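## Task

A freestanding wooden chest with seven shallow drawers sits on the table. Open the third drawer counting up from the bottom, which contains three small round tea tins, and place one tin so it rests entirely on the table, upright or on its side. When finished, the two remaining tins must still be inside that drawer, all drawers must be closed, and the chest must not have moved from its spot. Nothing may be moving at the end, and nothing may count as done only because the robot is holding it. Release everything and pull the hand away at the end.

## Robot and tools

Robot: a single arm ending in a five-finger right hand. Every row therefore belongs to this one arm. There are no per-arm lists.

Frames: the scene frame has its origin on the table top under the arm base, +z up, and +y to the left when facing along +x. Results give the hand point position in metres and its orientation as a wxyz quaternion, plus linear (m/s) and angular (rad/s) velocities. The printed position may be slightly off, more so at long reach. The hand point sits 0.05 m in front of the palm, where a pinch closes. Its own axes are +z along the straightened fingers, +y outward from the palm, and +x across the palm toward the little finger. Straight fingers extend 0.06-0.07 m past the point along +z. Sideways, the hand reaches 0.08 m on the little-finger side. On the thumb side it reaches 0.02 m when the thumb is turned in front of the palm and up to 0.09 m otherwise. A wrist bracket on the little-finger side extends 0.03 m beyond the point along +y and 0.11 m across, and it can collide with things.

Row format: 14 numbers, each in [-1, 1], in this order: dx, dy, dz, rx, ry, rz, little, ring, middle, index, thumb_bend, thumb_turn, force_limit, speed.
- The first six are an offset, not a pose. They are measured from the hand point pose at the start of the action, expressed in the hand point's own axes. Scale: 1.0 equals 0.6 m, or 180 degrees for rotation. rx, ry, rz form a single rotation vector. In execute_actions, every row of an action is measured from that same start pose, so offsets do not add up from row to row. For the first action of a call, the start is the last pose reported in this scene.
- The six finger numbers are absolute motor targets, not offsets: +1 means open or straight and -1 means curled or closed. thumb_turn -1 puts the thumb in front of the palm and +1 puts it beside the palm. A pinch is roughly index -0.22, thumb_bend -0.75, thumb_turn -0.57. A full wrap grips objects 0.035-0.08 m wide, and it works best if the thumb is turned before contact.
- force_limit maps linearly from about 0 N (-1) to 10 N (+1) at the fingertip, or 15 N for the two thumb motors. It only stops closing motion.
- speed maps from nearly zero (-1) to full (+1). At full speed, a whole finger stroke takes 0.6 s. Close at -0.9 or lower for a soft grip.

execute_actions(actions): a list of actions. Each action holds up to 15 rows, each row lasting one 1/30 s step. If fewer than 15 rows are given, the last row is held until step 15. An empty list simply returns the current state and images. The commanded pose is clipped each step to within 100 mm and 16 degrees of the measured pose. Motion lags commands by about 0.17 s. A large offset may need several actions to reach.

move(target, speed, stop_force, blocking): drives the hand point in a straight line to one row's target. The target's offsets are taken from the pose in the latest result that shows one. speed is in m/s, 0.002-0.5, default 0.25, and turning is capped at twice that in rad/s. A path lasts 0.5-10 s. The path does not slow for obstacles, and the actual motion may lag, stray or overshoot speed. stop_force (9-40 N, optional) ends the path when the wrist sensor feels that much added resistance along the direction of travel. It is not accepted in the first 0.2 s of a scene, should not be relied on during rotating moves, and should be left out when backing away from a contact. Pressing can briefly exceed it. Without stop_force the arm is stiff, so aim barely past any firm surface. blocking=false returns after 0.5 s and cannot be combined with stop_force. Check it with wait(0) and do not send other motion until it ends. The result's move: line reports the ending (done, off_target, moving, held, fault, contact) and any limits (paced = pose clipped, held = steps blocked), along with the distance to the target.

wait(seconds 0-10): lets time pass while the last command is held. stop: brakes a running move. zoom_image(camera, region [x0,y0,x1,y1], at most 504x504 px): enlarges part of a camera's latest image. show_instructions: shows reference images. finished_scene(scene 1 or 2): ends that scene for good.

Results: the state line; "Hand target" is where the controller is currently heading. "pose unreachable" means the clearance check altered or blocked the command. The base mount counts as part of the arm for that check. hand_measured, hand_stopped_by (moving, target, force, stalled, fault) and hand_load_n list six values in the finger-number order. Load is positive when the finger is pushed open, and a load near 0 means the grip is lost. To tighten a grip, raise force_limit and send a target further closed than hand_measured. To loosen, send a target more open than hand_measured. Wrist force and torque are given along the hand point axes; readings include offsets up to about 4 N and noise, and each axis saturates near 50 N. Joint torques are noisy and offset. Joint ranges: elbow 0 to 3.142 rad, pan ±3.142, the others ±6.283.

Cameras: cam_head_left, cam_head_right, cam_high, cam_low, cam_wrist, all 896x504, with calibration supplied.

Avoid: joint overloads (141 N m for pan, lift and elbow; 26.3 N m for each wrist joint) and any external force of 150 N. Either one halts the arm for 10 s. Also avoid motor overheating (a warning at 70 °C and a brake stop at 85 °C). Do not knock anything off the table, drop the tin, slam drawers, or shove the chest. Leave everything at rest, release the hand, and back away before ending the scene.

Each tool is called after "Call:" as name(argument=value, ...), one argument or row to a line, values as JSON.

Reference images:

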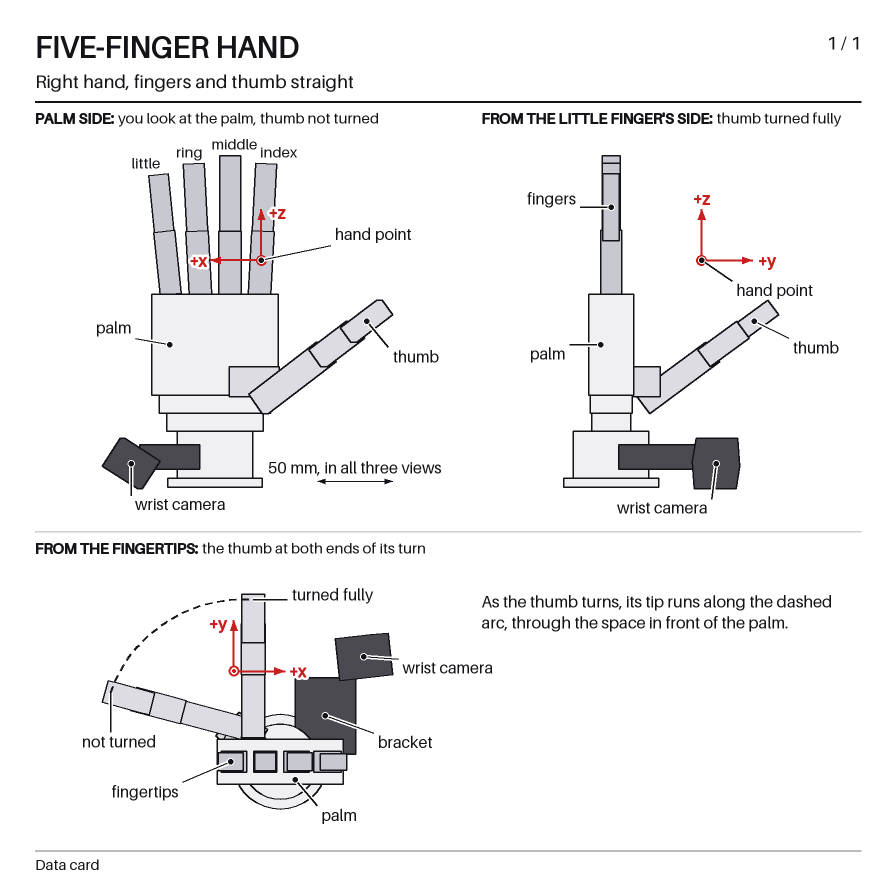

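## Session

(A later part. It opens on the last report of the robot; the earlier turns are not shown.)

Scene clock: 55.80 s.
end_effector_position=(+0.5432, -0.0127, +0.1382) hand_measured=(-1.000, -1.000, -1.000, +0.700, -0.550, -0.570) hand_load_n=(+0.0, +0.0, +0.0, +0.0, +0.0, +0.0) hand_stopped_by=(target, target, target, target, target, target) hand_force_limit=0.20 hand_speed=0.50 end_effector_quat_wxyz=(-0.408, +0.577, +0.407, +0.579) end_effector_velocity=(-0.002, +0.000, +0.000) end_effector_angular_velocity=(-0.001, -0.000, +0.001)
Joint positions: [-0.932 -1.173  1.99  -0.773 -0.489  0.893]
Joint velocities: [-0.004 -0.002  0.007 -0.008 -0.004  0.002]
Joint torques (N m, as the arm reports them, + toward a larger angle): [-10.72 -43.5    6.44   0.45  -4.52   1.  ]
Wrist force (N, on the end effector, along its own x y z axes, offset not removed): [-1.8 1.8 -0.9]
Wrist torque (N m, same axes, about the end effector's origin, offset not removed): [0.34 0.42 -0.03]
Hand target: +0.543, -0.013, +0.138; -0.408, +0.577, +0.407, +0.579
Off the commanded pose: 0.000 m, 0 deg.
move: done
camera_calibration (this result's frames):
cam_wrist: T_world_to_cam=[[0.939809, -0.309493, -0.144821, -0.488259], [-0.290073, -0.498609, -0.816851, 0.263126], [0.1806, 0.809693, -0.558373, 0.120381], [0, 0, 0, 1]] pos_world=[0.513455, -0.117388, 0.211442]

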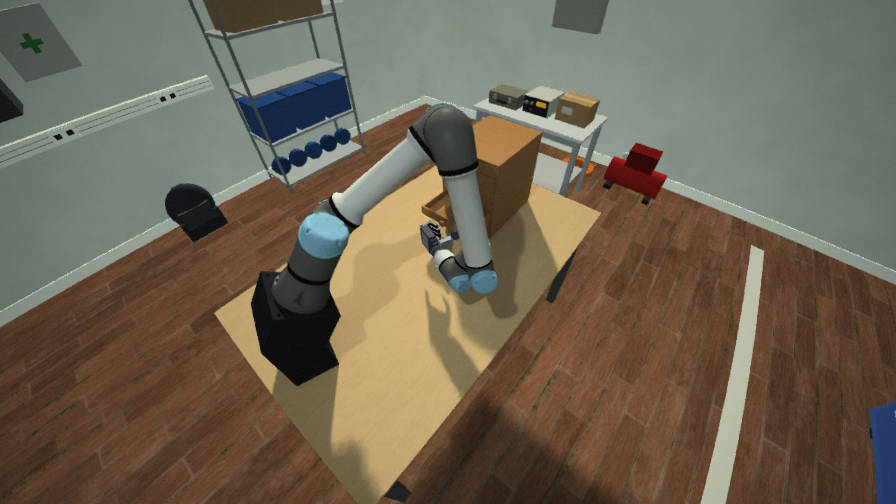

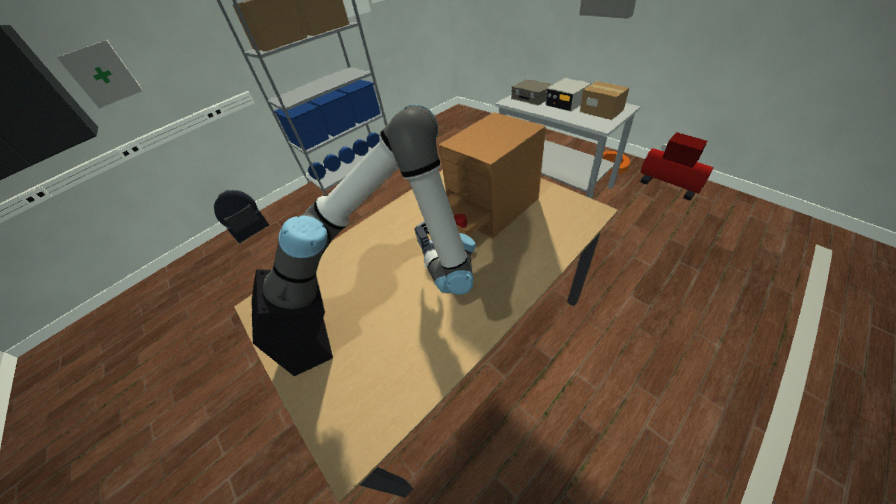

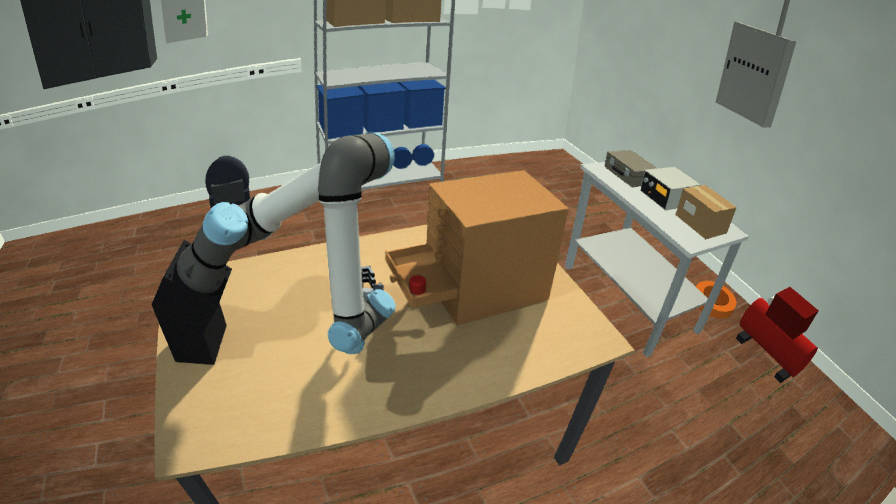

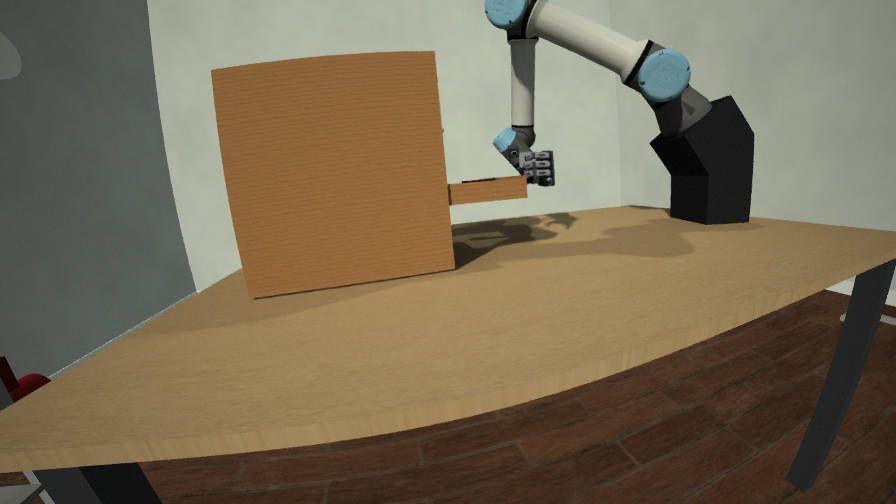

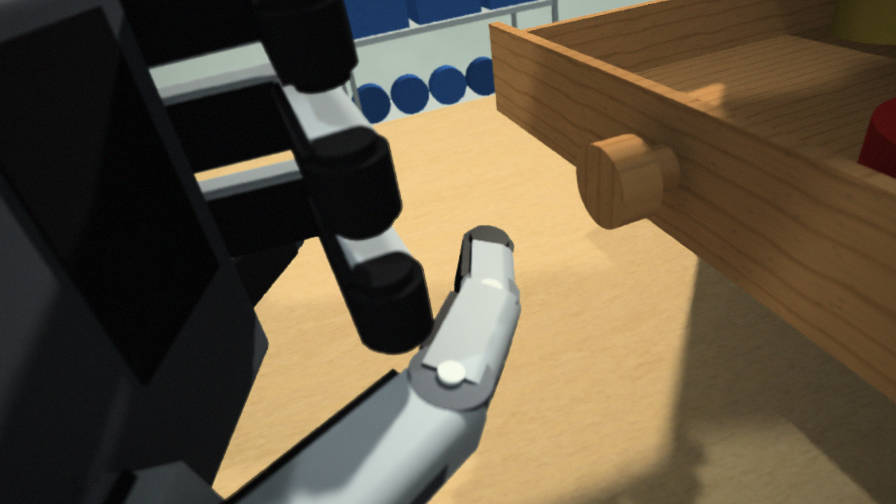

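Call:
move(
  target=[0.19,0,0,0,0,0.5,-1,-1,-1,0.7,-0.2,-0.57,0.2,0.5],
)

Call:
move(
  target=[0.21,0.0,-0.04,0,0,0,-1,-1,-1,0.7,-0.2,-0.57,0.2,0.5],
)

Scene clock: 61.00 s.
end_effector_position=(+0.5435, -0.0131, +0.2521) hand_measured=(-1.000, -1.000, -1.000, +0.700, -0.200, -0.570) hand_load_n=(+0.0, +0.0, +0.0, +0.0, +0.0, +0.0) hand_stopped_by=(target, target, target, target, target, target) hand_force_limit=0.20 hand_speed=0.50 end_effector_quat_wxyz=(+0.698, -0.696, +0.120, -0.122) end_effector_velocity=(+0.000, +0.000, +0.001) end_effector_angular_velocity=(+0.002, +0.015, +0.004)
Joint positions: [-0.953 -1.436  1.818 -0.338 -0.51   2.463]
Joint velocities: [ 0.001 -0.003 -0.003 -0.004  0.001  0.023]
Joint torques (N m, as the arm reports them, + toward a larger angle): [ 12.65 -42.84 -17.09   0.07   1.96   1.44]
Wrist force (N, on the end effector, along its own x y z axes, offset not removed): [-3.7 0.8 1.1]
Wrist torque (N m, same axes, about the end effector's origin, offset not removed): [0.24 0.58 -0.17]
Hand target: +0.543, -0.013, +0.252; +0.698, -0.696, +0.121, -0.121
Off the commanded pose: 0.000 m, 0 deg.
move: done
camera_calibration (this result's frames):
cam_wrist: T_world_to_cam=[[-0.125352, 0.0739938, -0.989349, 0.324727], [-0.959741, -0.261701, 0.102028, 0.491433], [-0.251364, 0.962308, 0.10382, 0.254071], [0, 0, 0, 1]] pos_world=[0.576218, -0.139914, 0.244751]

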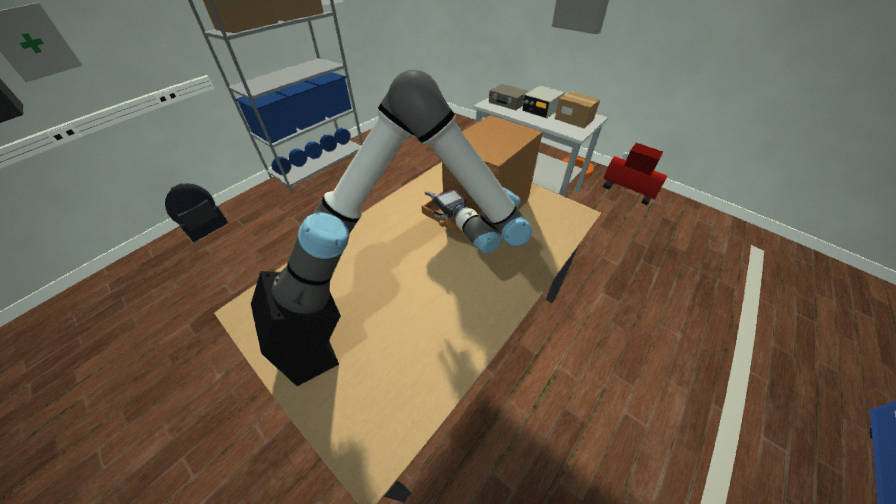

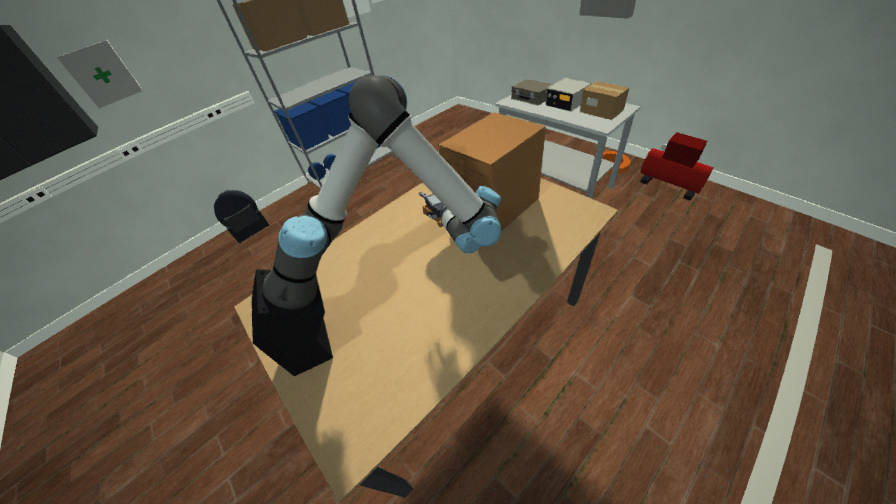

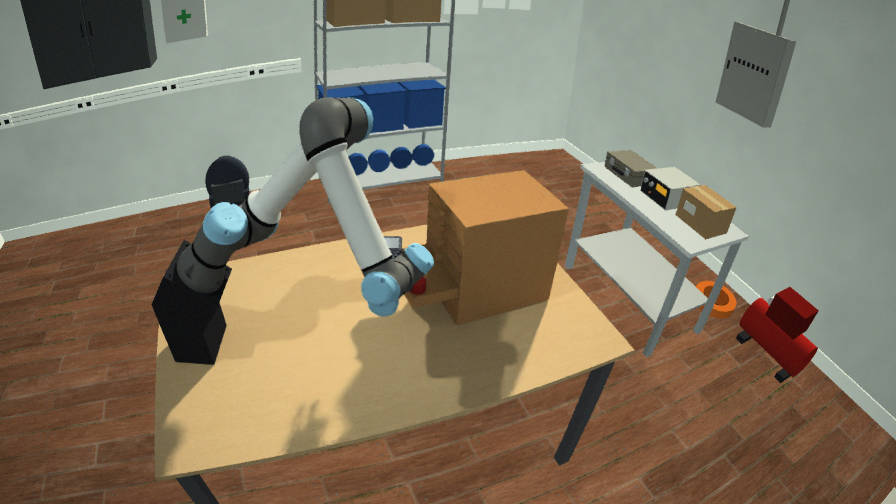

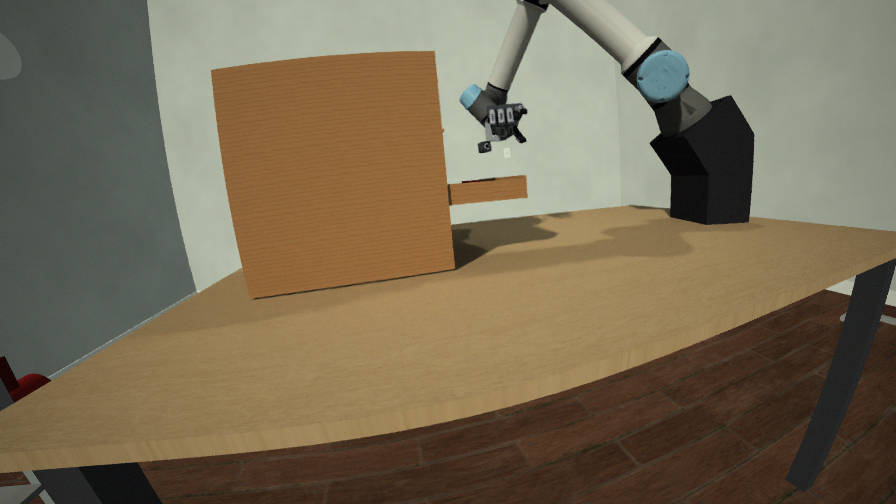

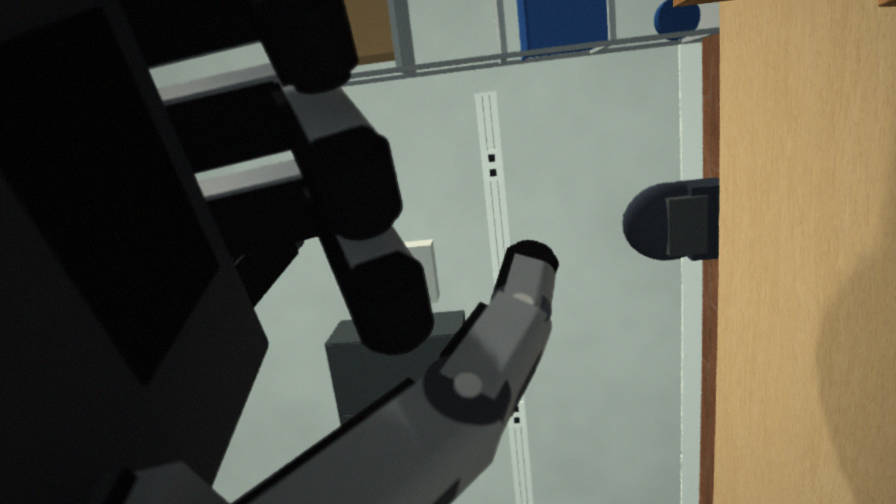

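Scene clock: 62.23 s.
end_effector_position=(+0.6536, -0.0780, +0.2520) hand_measured=(-1.000, -1.000, -1.000, +0.700, -0.200, -0.570) hand_load_n=(+0.0, +0.0, +0.0, +0.0, +0.0, +0.0) hand_stopped_by=(target, target, target, target, target, target) hand_force_limit=0.20 hand_speed=0.50 end_effector_quat_wxyz=(+0.697, -0.696, +0.120, -0.122) end_effector_velocity=(+0.003, -0.001, +0.000) end_effector_angular_velocity=(+0.004, -0.002, +0.001)
Joint positions: [-0.902 -1.234  1.366 -0.085 -0.458  2.459]
Joint velocities: [ 0.002  0.009 -0.015  0.013 -0.002 -0.007]
Joint torques (N m, as the arm reports them, + toward a larger angle): [ 10.99 -39.34 -17.98   2.98  -4.24  -1.95]
Wrist force (N, on the end effector, along its own x y z axes, offset not removed): [-2.3 1.5 0.8]
Wrist torque (N m, same axes, about the end effector's origin, offset not removed): [0.25 0.40 0.03]
Hand target: +0.654, -0.078, +0.252; +0.698, -0.696, +0.120, -0.122
Off the commanded pose: 0.001 m, 0 deg.
move: done
camera_calibration (this result's frames):
cam_wrist: T_world_to_cam=[[-0.125535, 0.0733916, -0.989371, 0.343348], [-0.95971, -0.261686, 0.10236, 0.580053], [-0.251392, 0.962359, 0.103285, 0.34437], [0, 0, 0, 1]] pos_world=[0.686357, -0.204815, 0.244756]

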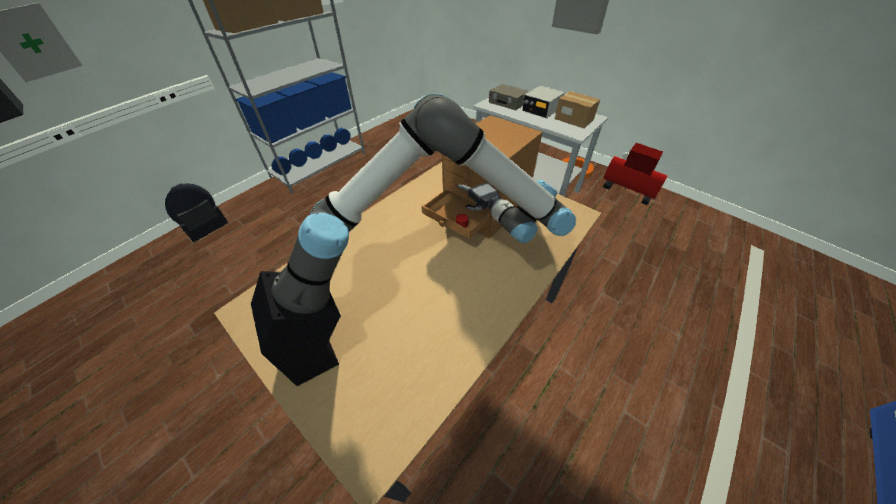

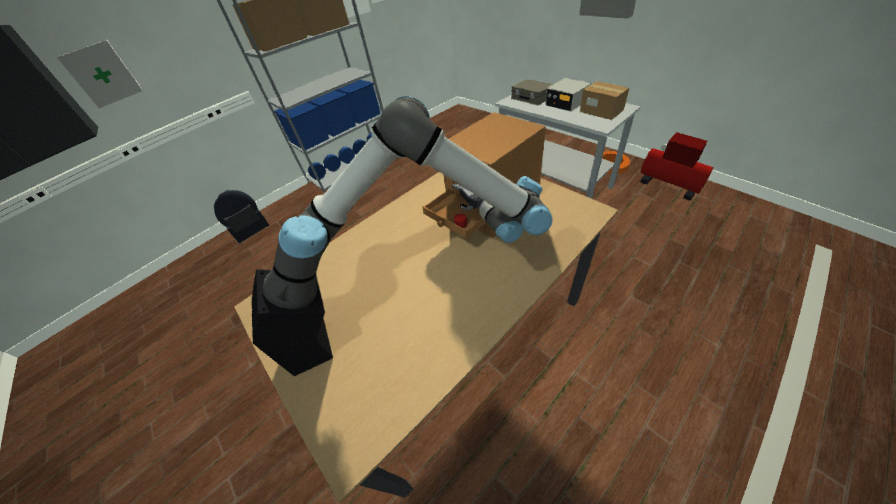

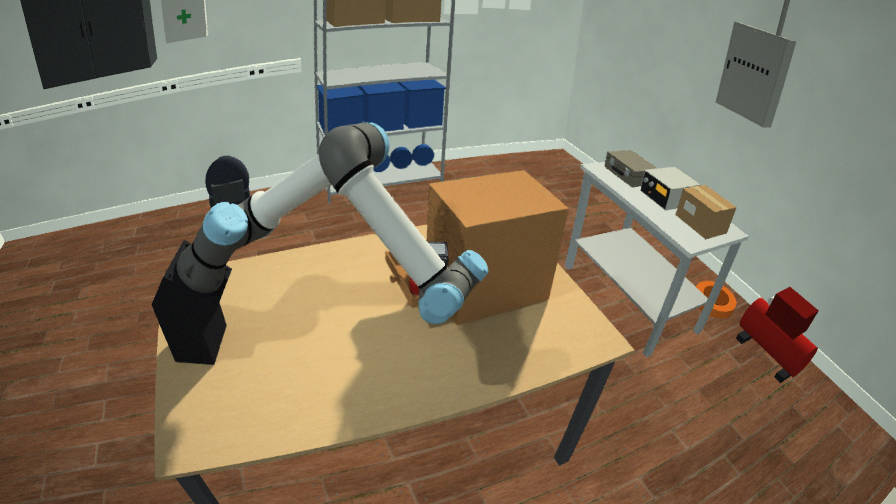

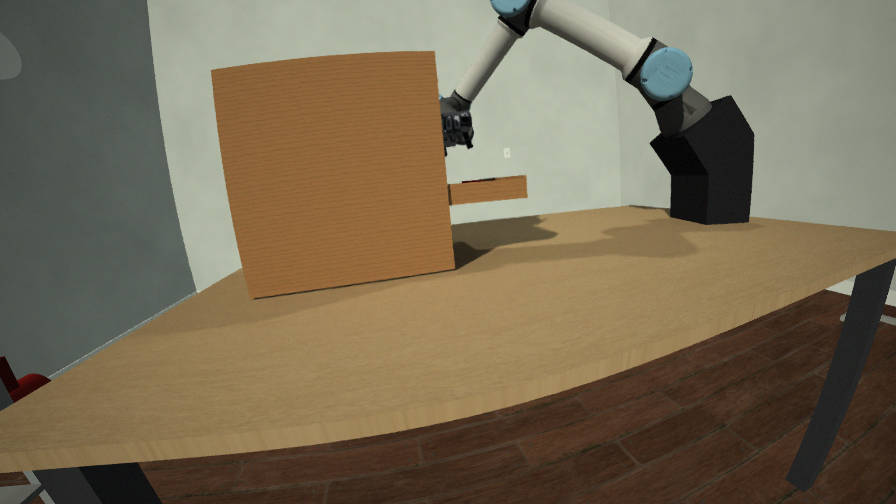

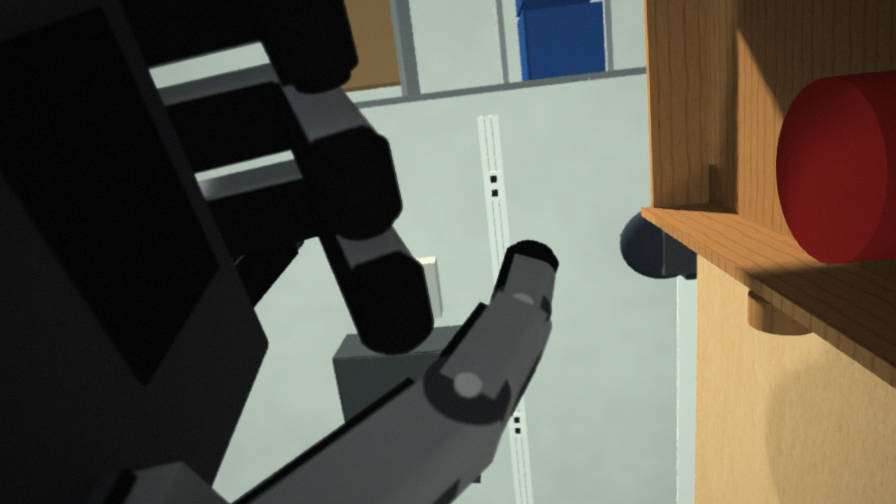

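Call:
move(
  target=[0.005,0.09,0,-0.11,0,0,-1,-1,-1,0.6,-0.2,-0.57,0.2,0.5],
  speed=0.1,
)

Call:
zoom_image(
  camera="cam_head_left",
  region=[410, 160, 530, 260],
)

Call:
zoom_image(
  camera="cam_low",
  region=[420, 100, 560, 220],
)

Scene clock: 72.00 s.
end_effector_position=(+0.6565, -0.0791, +0.1980) hand_measured=(-1.000, -1.000, -1.000, +0.600, -0.200, -0.570) hand_load_n=(+0.0, +0.0, +0.0, +0.0, +0.0, +0.0) hand_stopped_by=(target, target, target, target, target, target) hand_force_limit=0.20 hand_speed=0.50 end_effector_quat_wxyz=(-0.568, +0.805, -0.139, +0.099) end_effector_velocity=(-0.000, +0.000, -0.001) end_effector_angular_velocity=(-0.019, +0.010, -0.001)
Joint positions: [-0.852 -1.469  1.695 -1.144 -0.321  3.368]
Joint velocities: [ 0.004 -0.015  0.024 -0.083 -0.002  0.074]
Joint torques (N m, as the arm reports them, + toward a larger angle): [ 13.74 -45.11  -5.76  -1.95  -2.62   1.07]
Wrist force (N, on the end effector, along its own x y z axes, offset not removed): [-2.8 2.2 0.0]
Wrist torque (N m, same axes, about the end effector's origin, offset not removed): [0.36 0.47 0.04]
Hand target: +0.657, -0.079, +0.198; -0.567, +0.806, -0.139, +0.099
Off the commanded pose: 0.000 m, 0 deg.
move: done
camera_calibration (this result's frames):
cam_wrist: T_world_to_cam=[[-0.238184, -0.241687, -0.940668, 0.329759], [-0.936876, -0.198111, 0.288125, 0.54134], [-0.255993, 0.949915, -0.179244, 0.409687], [0, 0, 0, 1]] pos_world=[0.690589, -0.202224, 0.227654]

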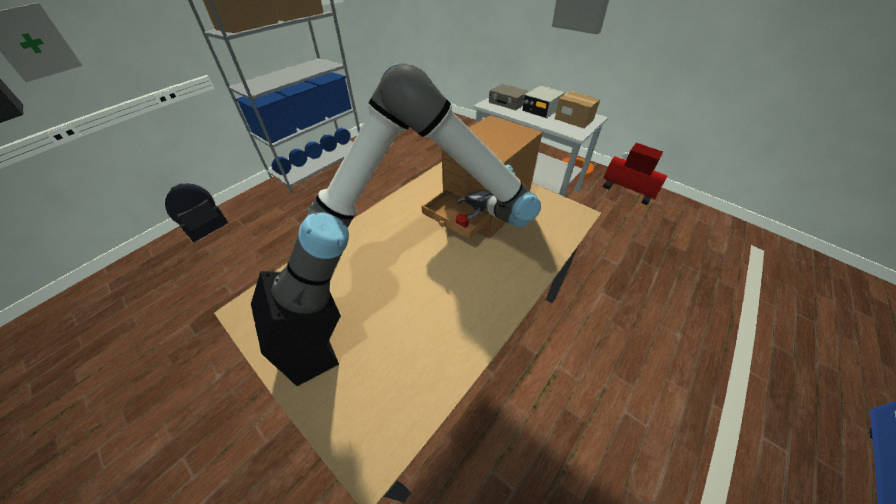

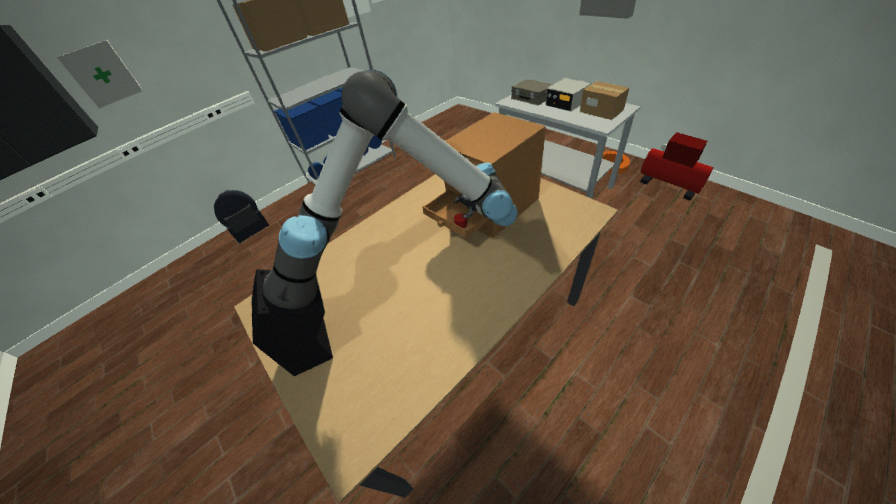

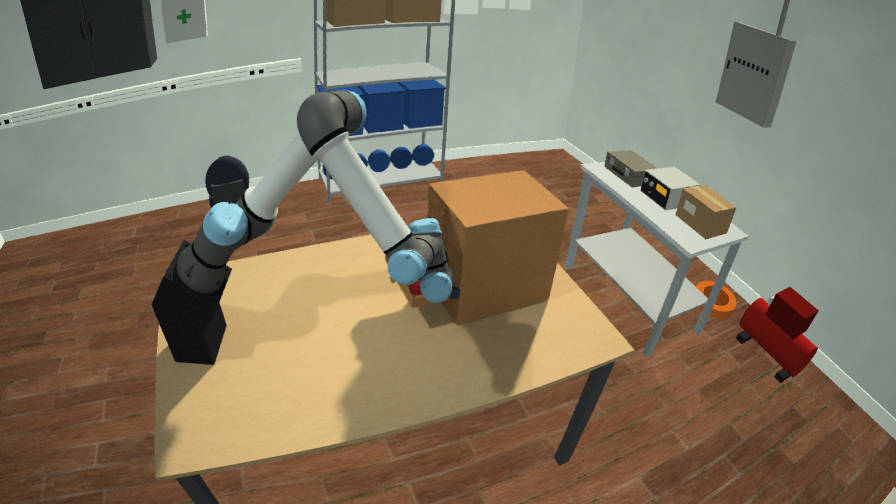

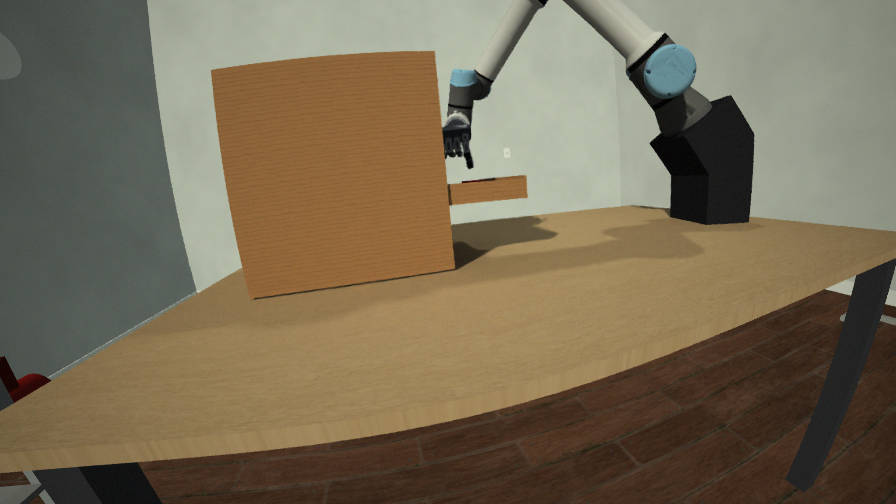

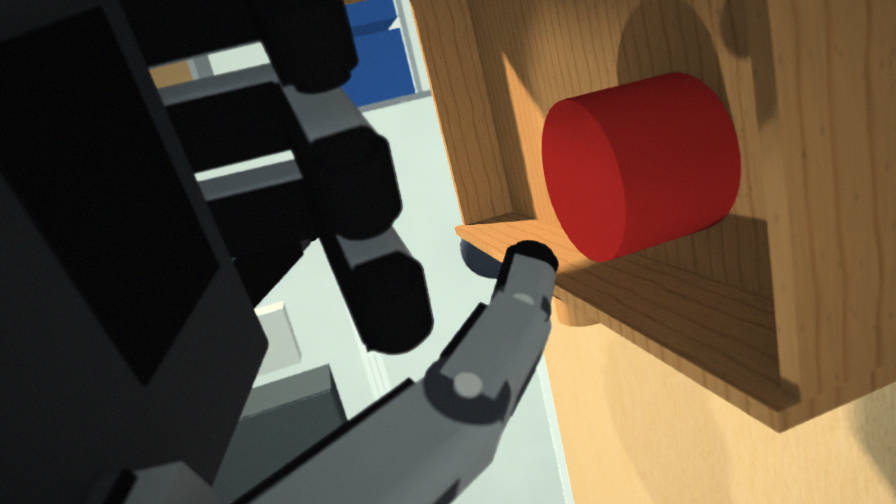

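Region (410, 160, 530, 260) of cam_head_left's 896x504 image, scaled by 4.200, with more detail than that image has.

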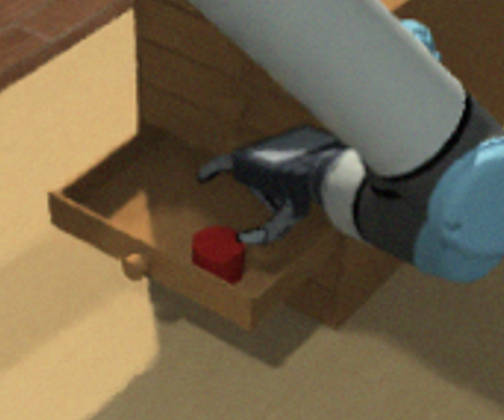

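Region (420, 100, 560, 220) of cam_low's 896x504 image, scaled by 3.600, with more detail than that image has; it fills the top 432 rows of this view, and the rest is white.

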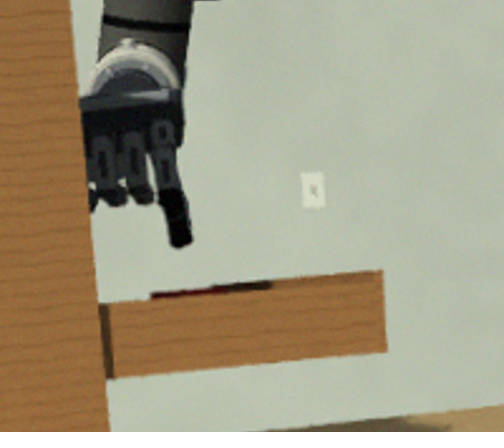

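Call:
move(
  target=[-0.003,0.067,0.021,0,0,0,-1,-1,-1,0.6,-0.2,-0.57,0.2,0.5],
  speed=0.02,
  stop_force=9,
)

Call:
zoom_image(
  camera="cam_head_left",
  region=[410, 160, 530, 260],
)

Scene clock: 78.80 s.
end_effector_position=(+0.6543, -0.0799, +0.1562) hand_measured=(-1.000, -1.000, -1.000, +0.600, -0.200, -0.570) hand_load_n=(+0.0, +0.0, +0.0, +0.0, +0.0, +0.0) hand_stopped_by=(target, target, target, target, target, target) hand_force_limit=0.20 hand_speed=0.50 end_effector_quat_wxyz=(-0.568, +0.805, -0.139, +0.099) end_effector_velocity=(-0.000, -0.000, -0.002) end_effector_angular_velocity=(-0.000, -0.000, +0.001)
Joint positions: [-0.836 -1.395  1.71  -1.272 -0.312  3.41 ]
Joint velocities: [ 0.001  0.004  0.    -0.008 -0.     0.003]
Joint torques (N m, as the arm reports them, + toward a larger angle): [ 12.66 -35.44  -4.83  -1.7    3.42   1.47]
Wrist force (N, on the end effector, along its own x y z axes, offset not removed): [-2.0 1.4 0.7]
Wrist torque (N m, same axes, about the end effector's origin, offset not removed): [0.22 0.29 0.04]
Hand target: +0.654, -0.080, +0.156; -0.568, +0.805, -0.139, +0.099
Off the commanded pose: 0.000 m, 0 deg.
move: done
camera_calibration (this result's frames):
cam_wrist: T_world_to_cam=[[-0.238174, -0.241678, -0.940672, 0.289646], [-0.936876, -0.198122, 0.288115, 0.55117], [-0.255999, 0.949915, -0.179235, 0.402433], [0, 0, 0, 1]] pos_world=[0.688387, -0.203077, 0.185791]

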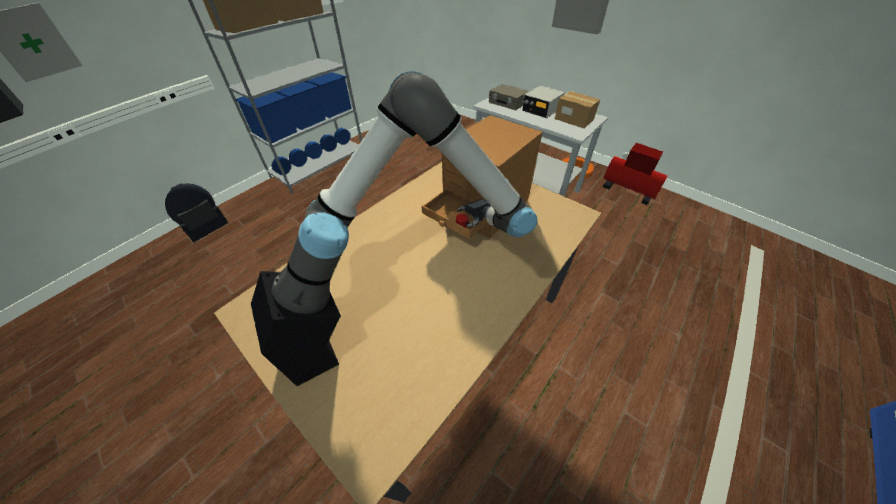

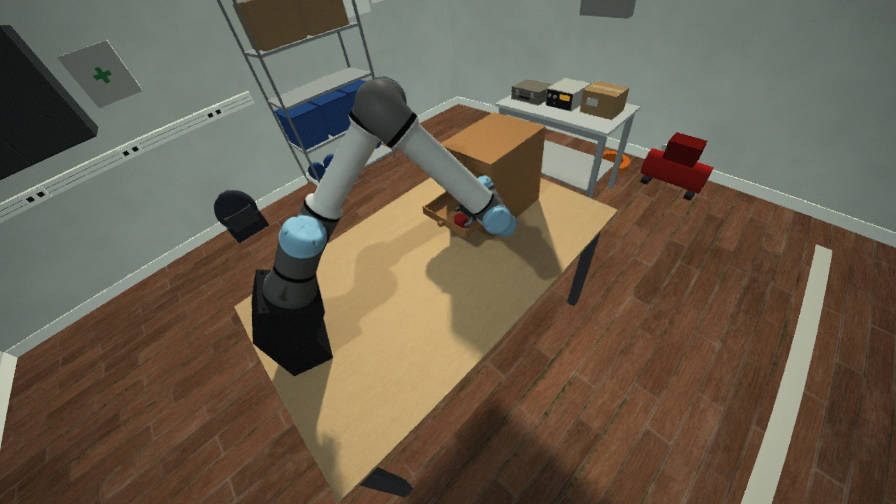

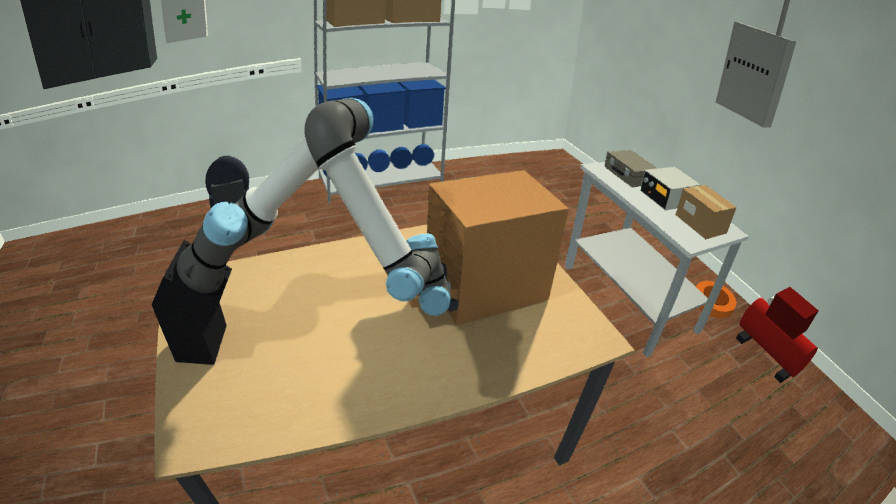

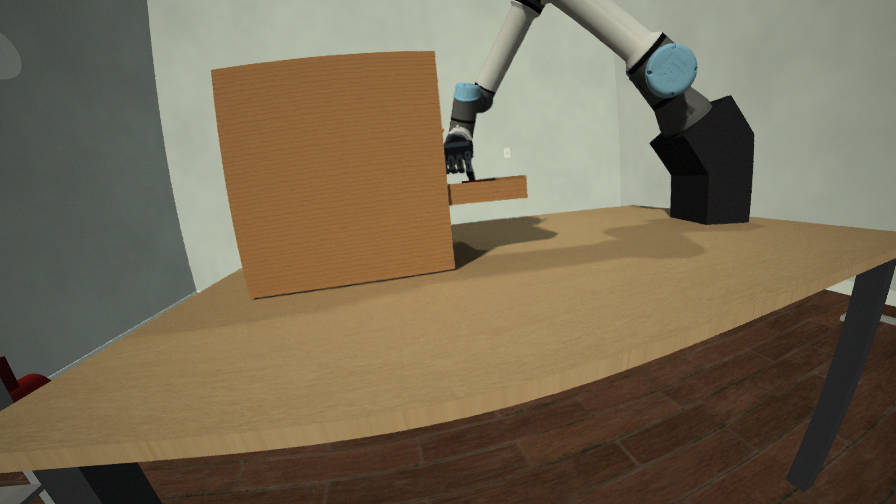

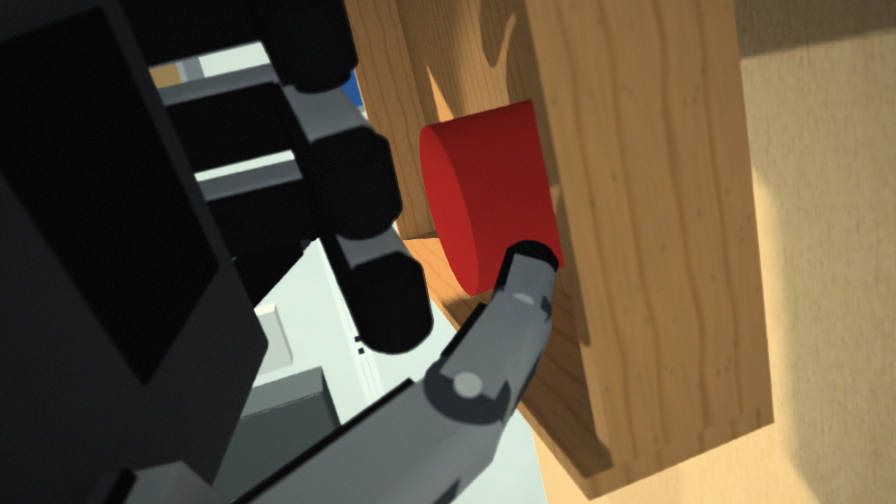

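Region (410, 160, 530, 260) of cam_head_left's 896x504 image, scaled by 4.200, with more detail than that image has.

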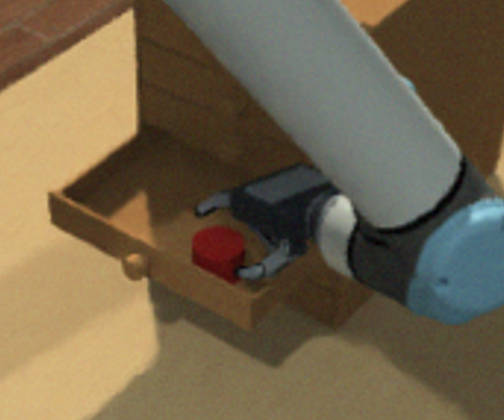

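Call:
execute_actions(
  actions=[
    [[0,0.008,0.003,0,0,0,-1,-1,-1,0.6,-0.2,-0.57,0.2,-0.6]],
    [[0,0,0,0,0,0,-1,-1,-1,-0.3,-0.2,-0.57,-0.4,-0.6]],
    [[0,0,0,0,0,0,-1,-1,-1,-0.3,-0.2,-0.57,-0.4,-0.6]],
    [[0,0,0,0,0,0,-1,-1,-1,-0.3,-0.2,-0.57,-0.4,-0.6]],
  ],
)

Call:
zoom_image(
  camera="cam_head_left",
  region=[410, 160, 530, 260],
)

Scene clock: 82.67 s.
end_effector_position=(+0.6543, -0.0798, +0.1511) hand_measured=(-1.000, -1.000, -1.000, +0.426, -0.200, -0.570) hand_load_n=(+0.0, +0.0, +0.0, +0.0, +0.0, +0.0) hand_stopped_by=(target, target, target, force, target, target) hand_force_limit=-0.40 hand_speed=-0.60 end_effector_quat_wxyz=(-0.568, +0.805, -0.139, +0.099) end_effector_velocity=(-0.000, -0.000, -0.000) end_effector_angular_velocity=(+0.000, +0.001, -0.001)
Joint positions: [-0.834 -1.385  1.711 -1.289 -0.31   3.416]
Joint velocities: [-0.001  0.     0.001  0.001 -0.    -0.001]
Joint torques (N m, as the arm reports them, + toward a larger angle): [ 10.53 -41.21  -6.34   0.28   2.57  -0.03]
Wrist force (N, on the end effector, along its own x y z axes, offset not removed): [-1.7 1.7 1.2]
Wrist torque (N m, same axes, about the end effector's origin, offset not removed): [0.28 0.23 0.04]
Hand target: +0.654, -0.080, +0.151; -0.568, +0.805, -0.139, +0.099
Off the commanded pose: 0.000 m, 0 deg.
camera_calibration (this result's frames):
cam_wrist: T_world_to_cam=[[-0.238251, -0.24156, -0.940684, 0.284997], [-0.936858, -0.198141, 0.288163, 0.552626], [-0.255997, 0.949942, -0.1791, 0.401411], [0, 0, 0, 1]] pos_world=[0.688393, -0.202975, 0.180738]

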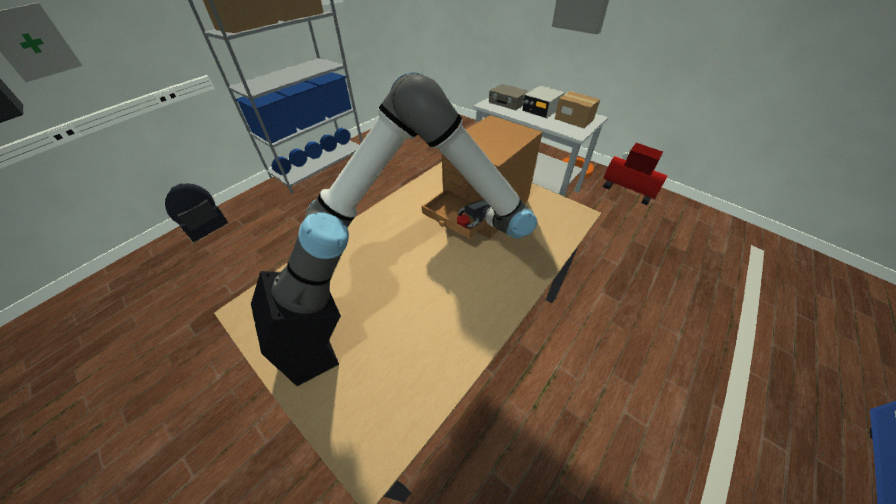

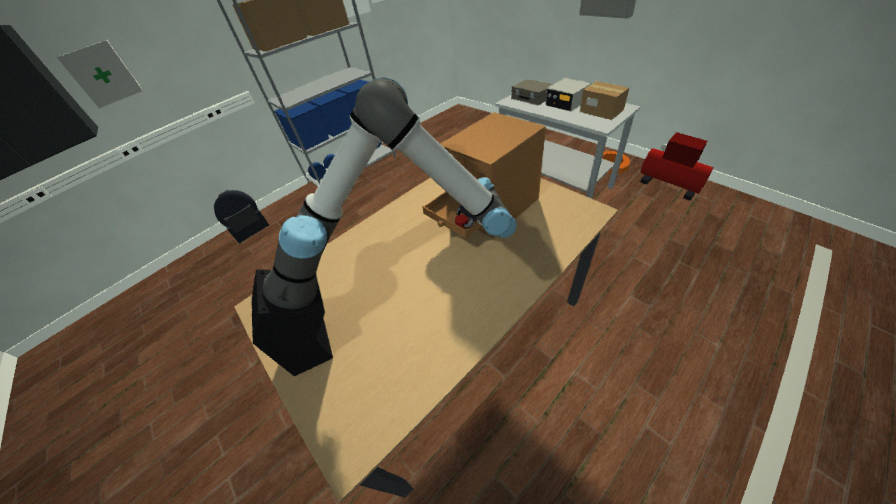

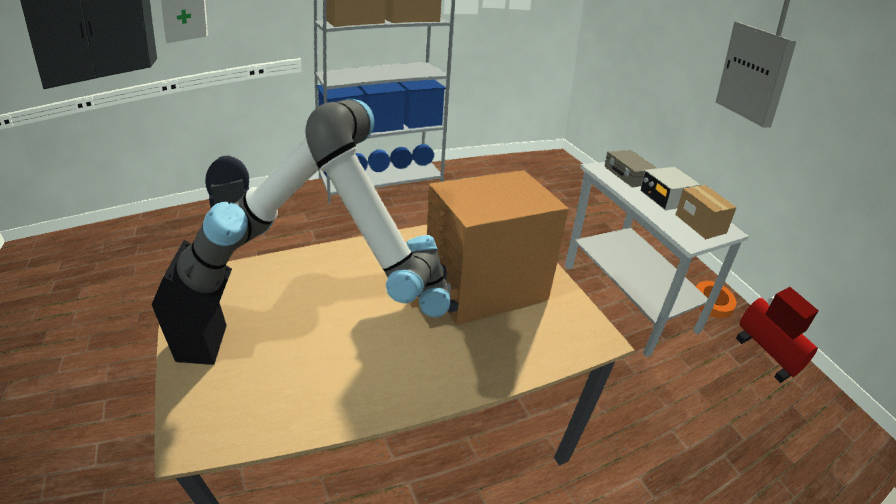

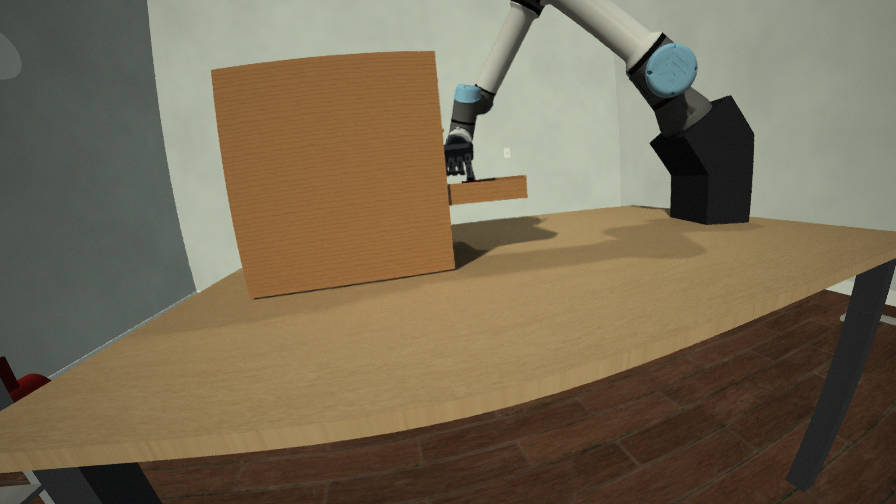

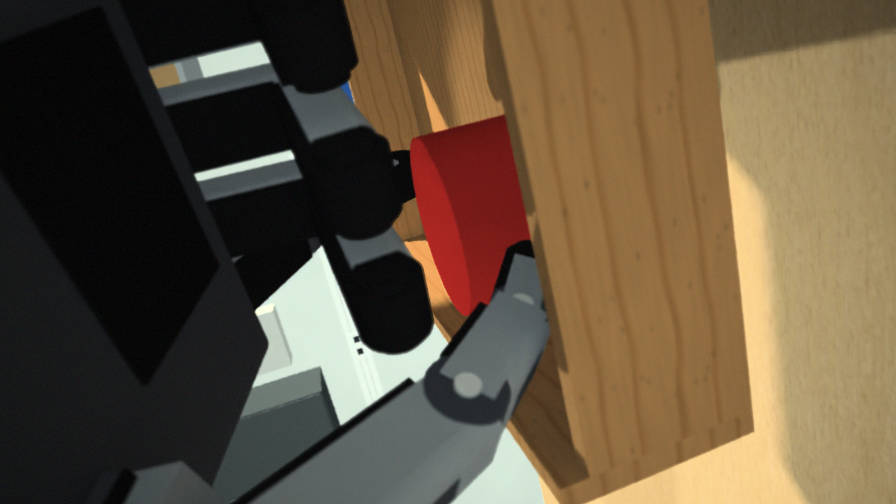

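Region (410, 160, 530, 260) of cam_head_left's 896x504 image, scaled by 4.200, with more detail than that image has.

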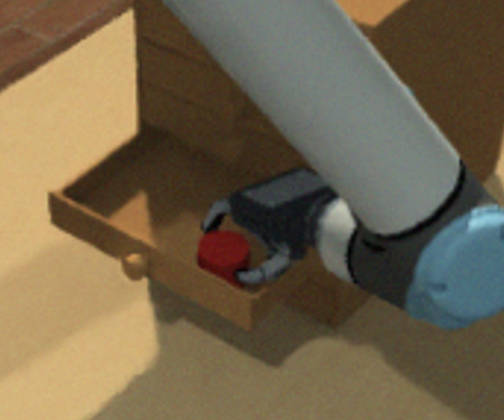

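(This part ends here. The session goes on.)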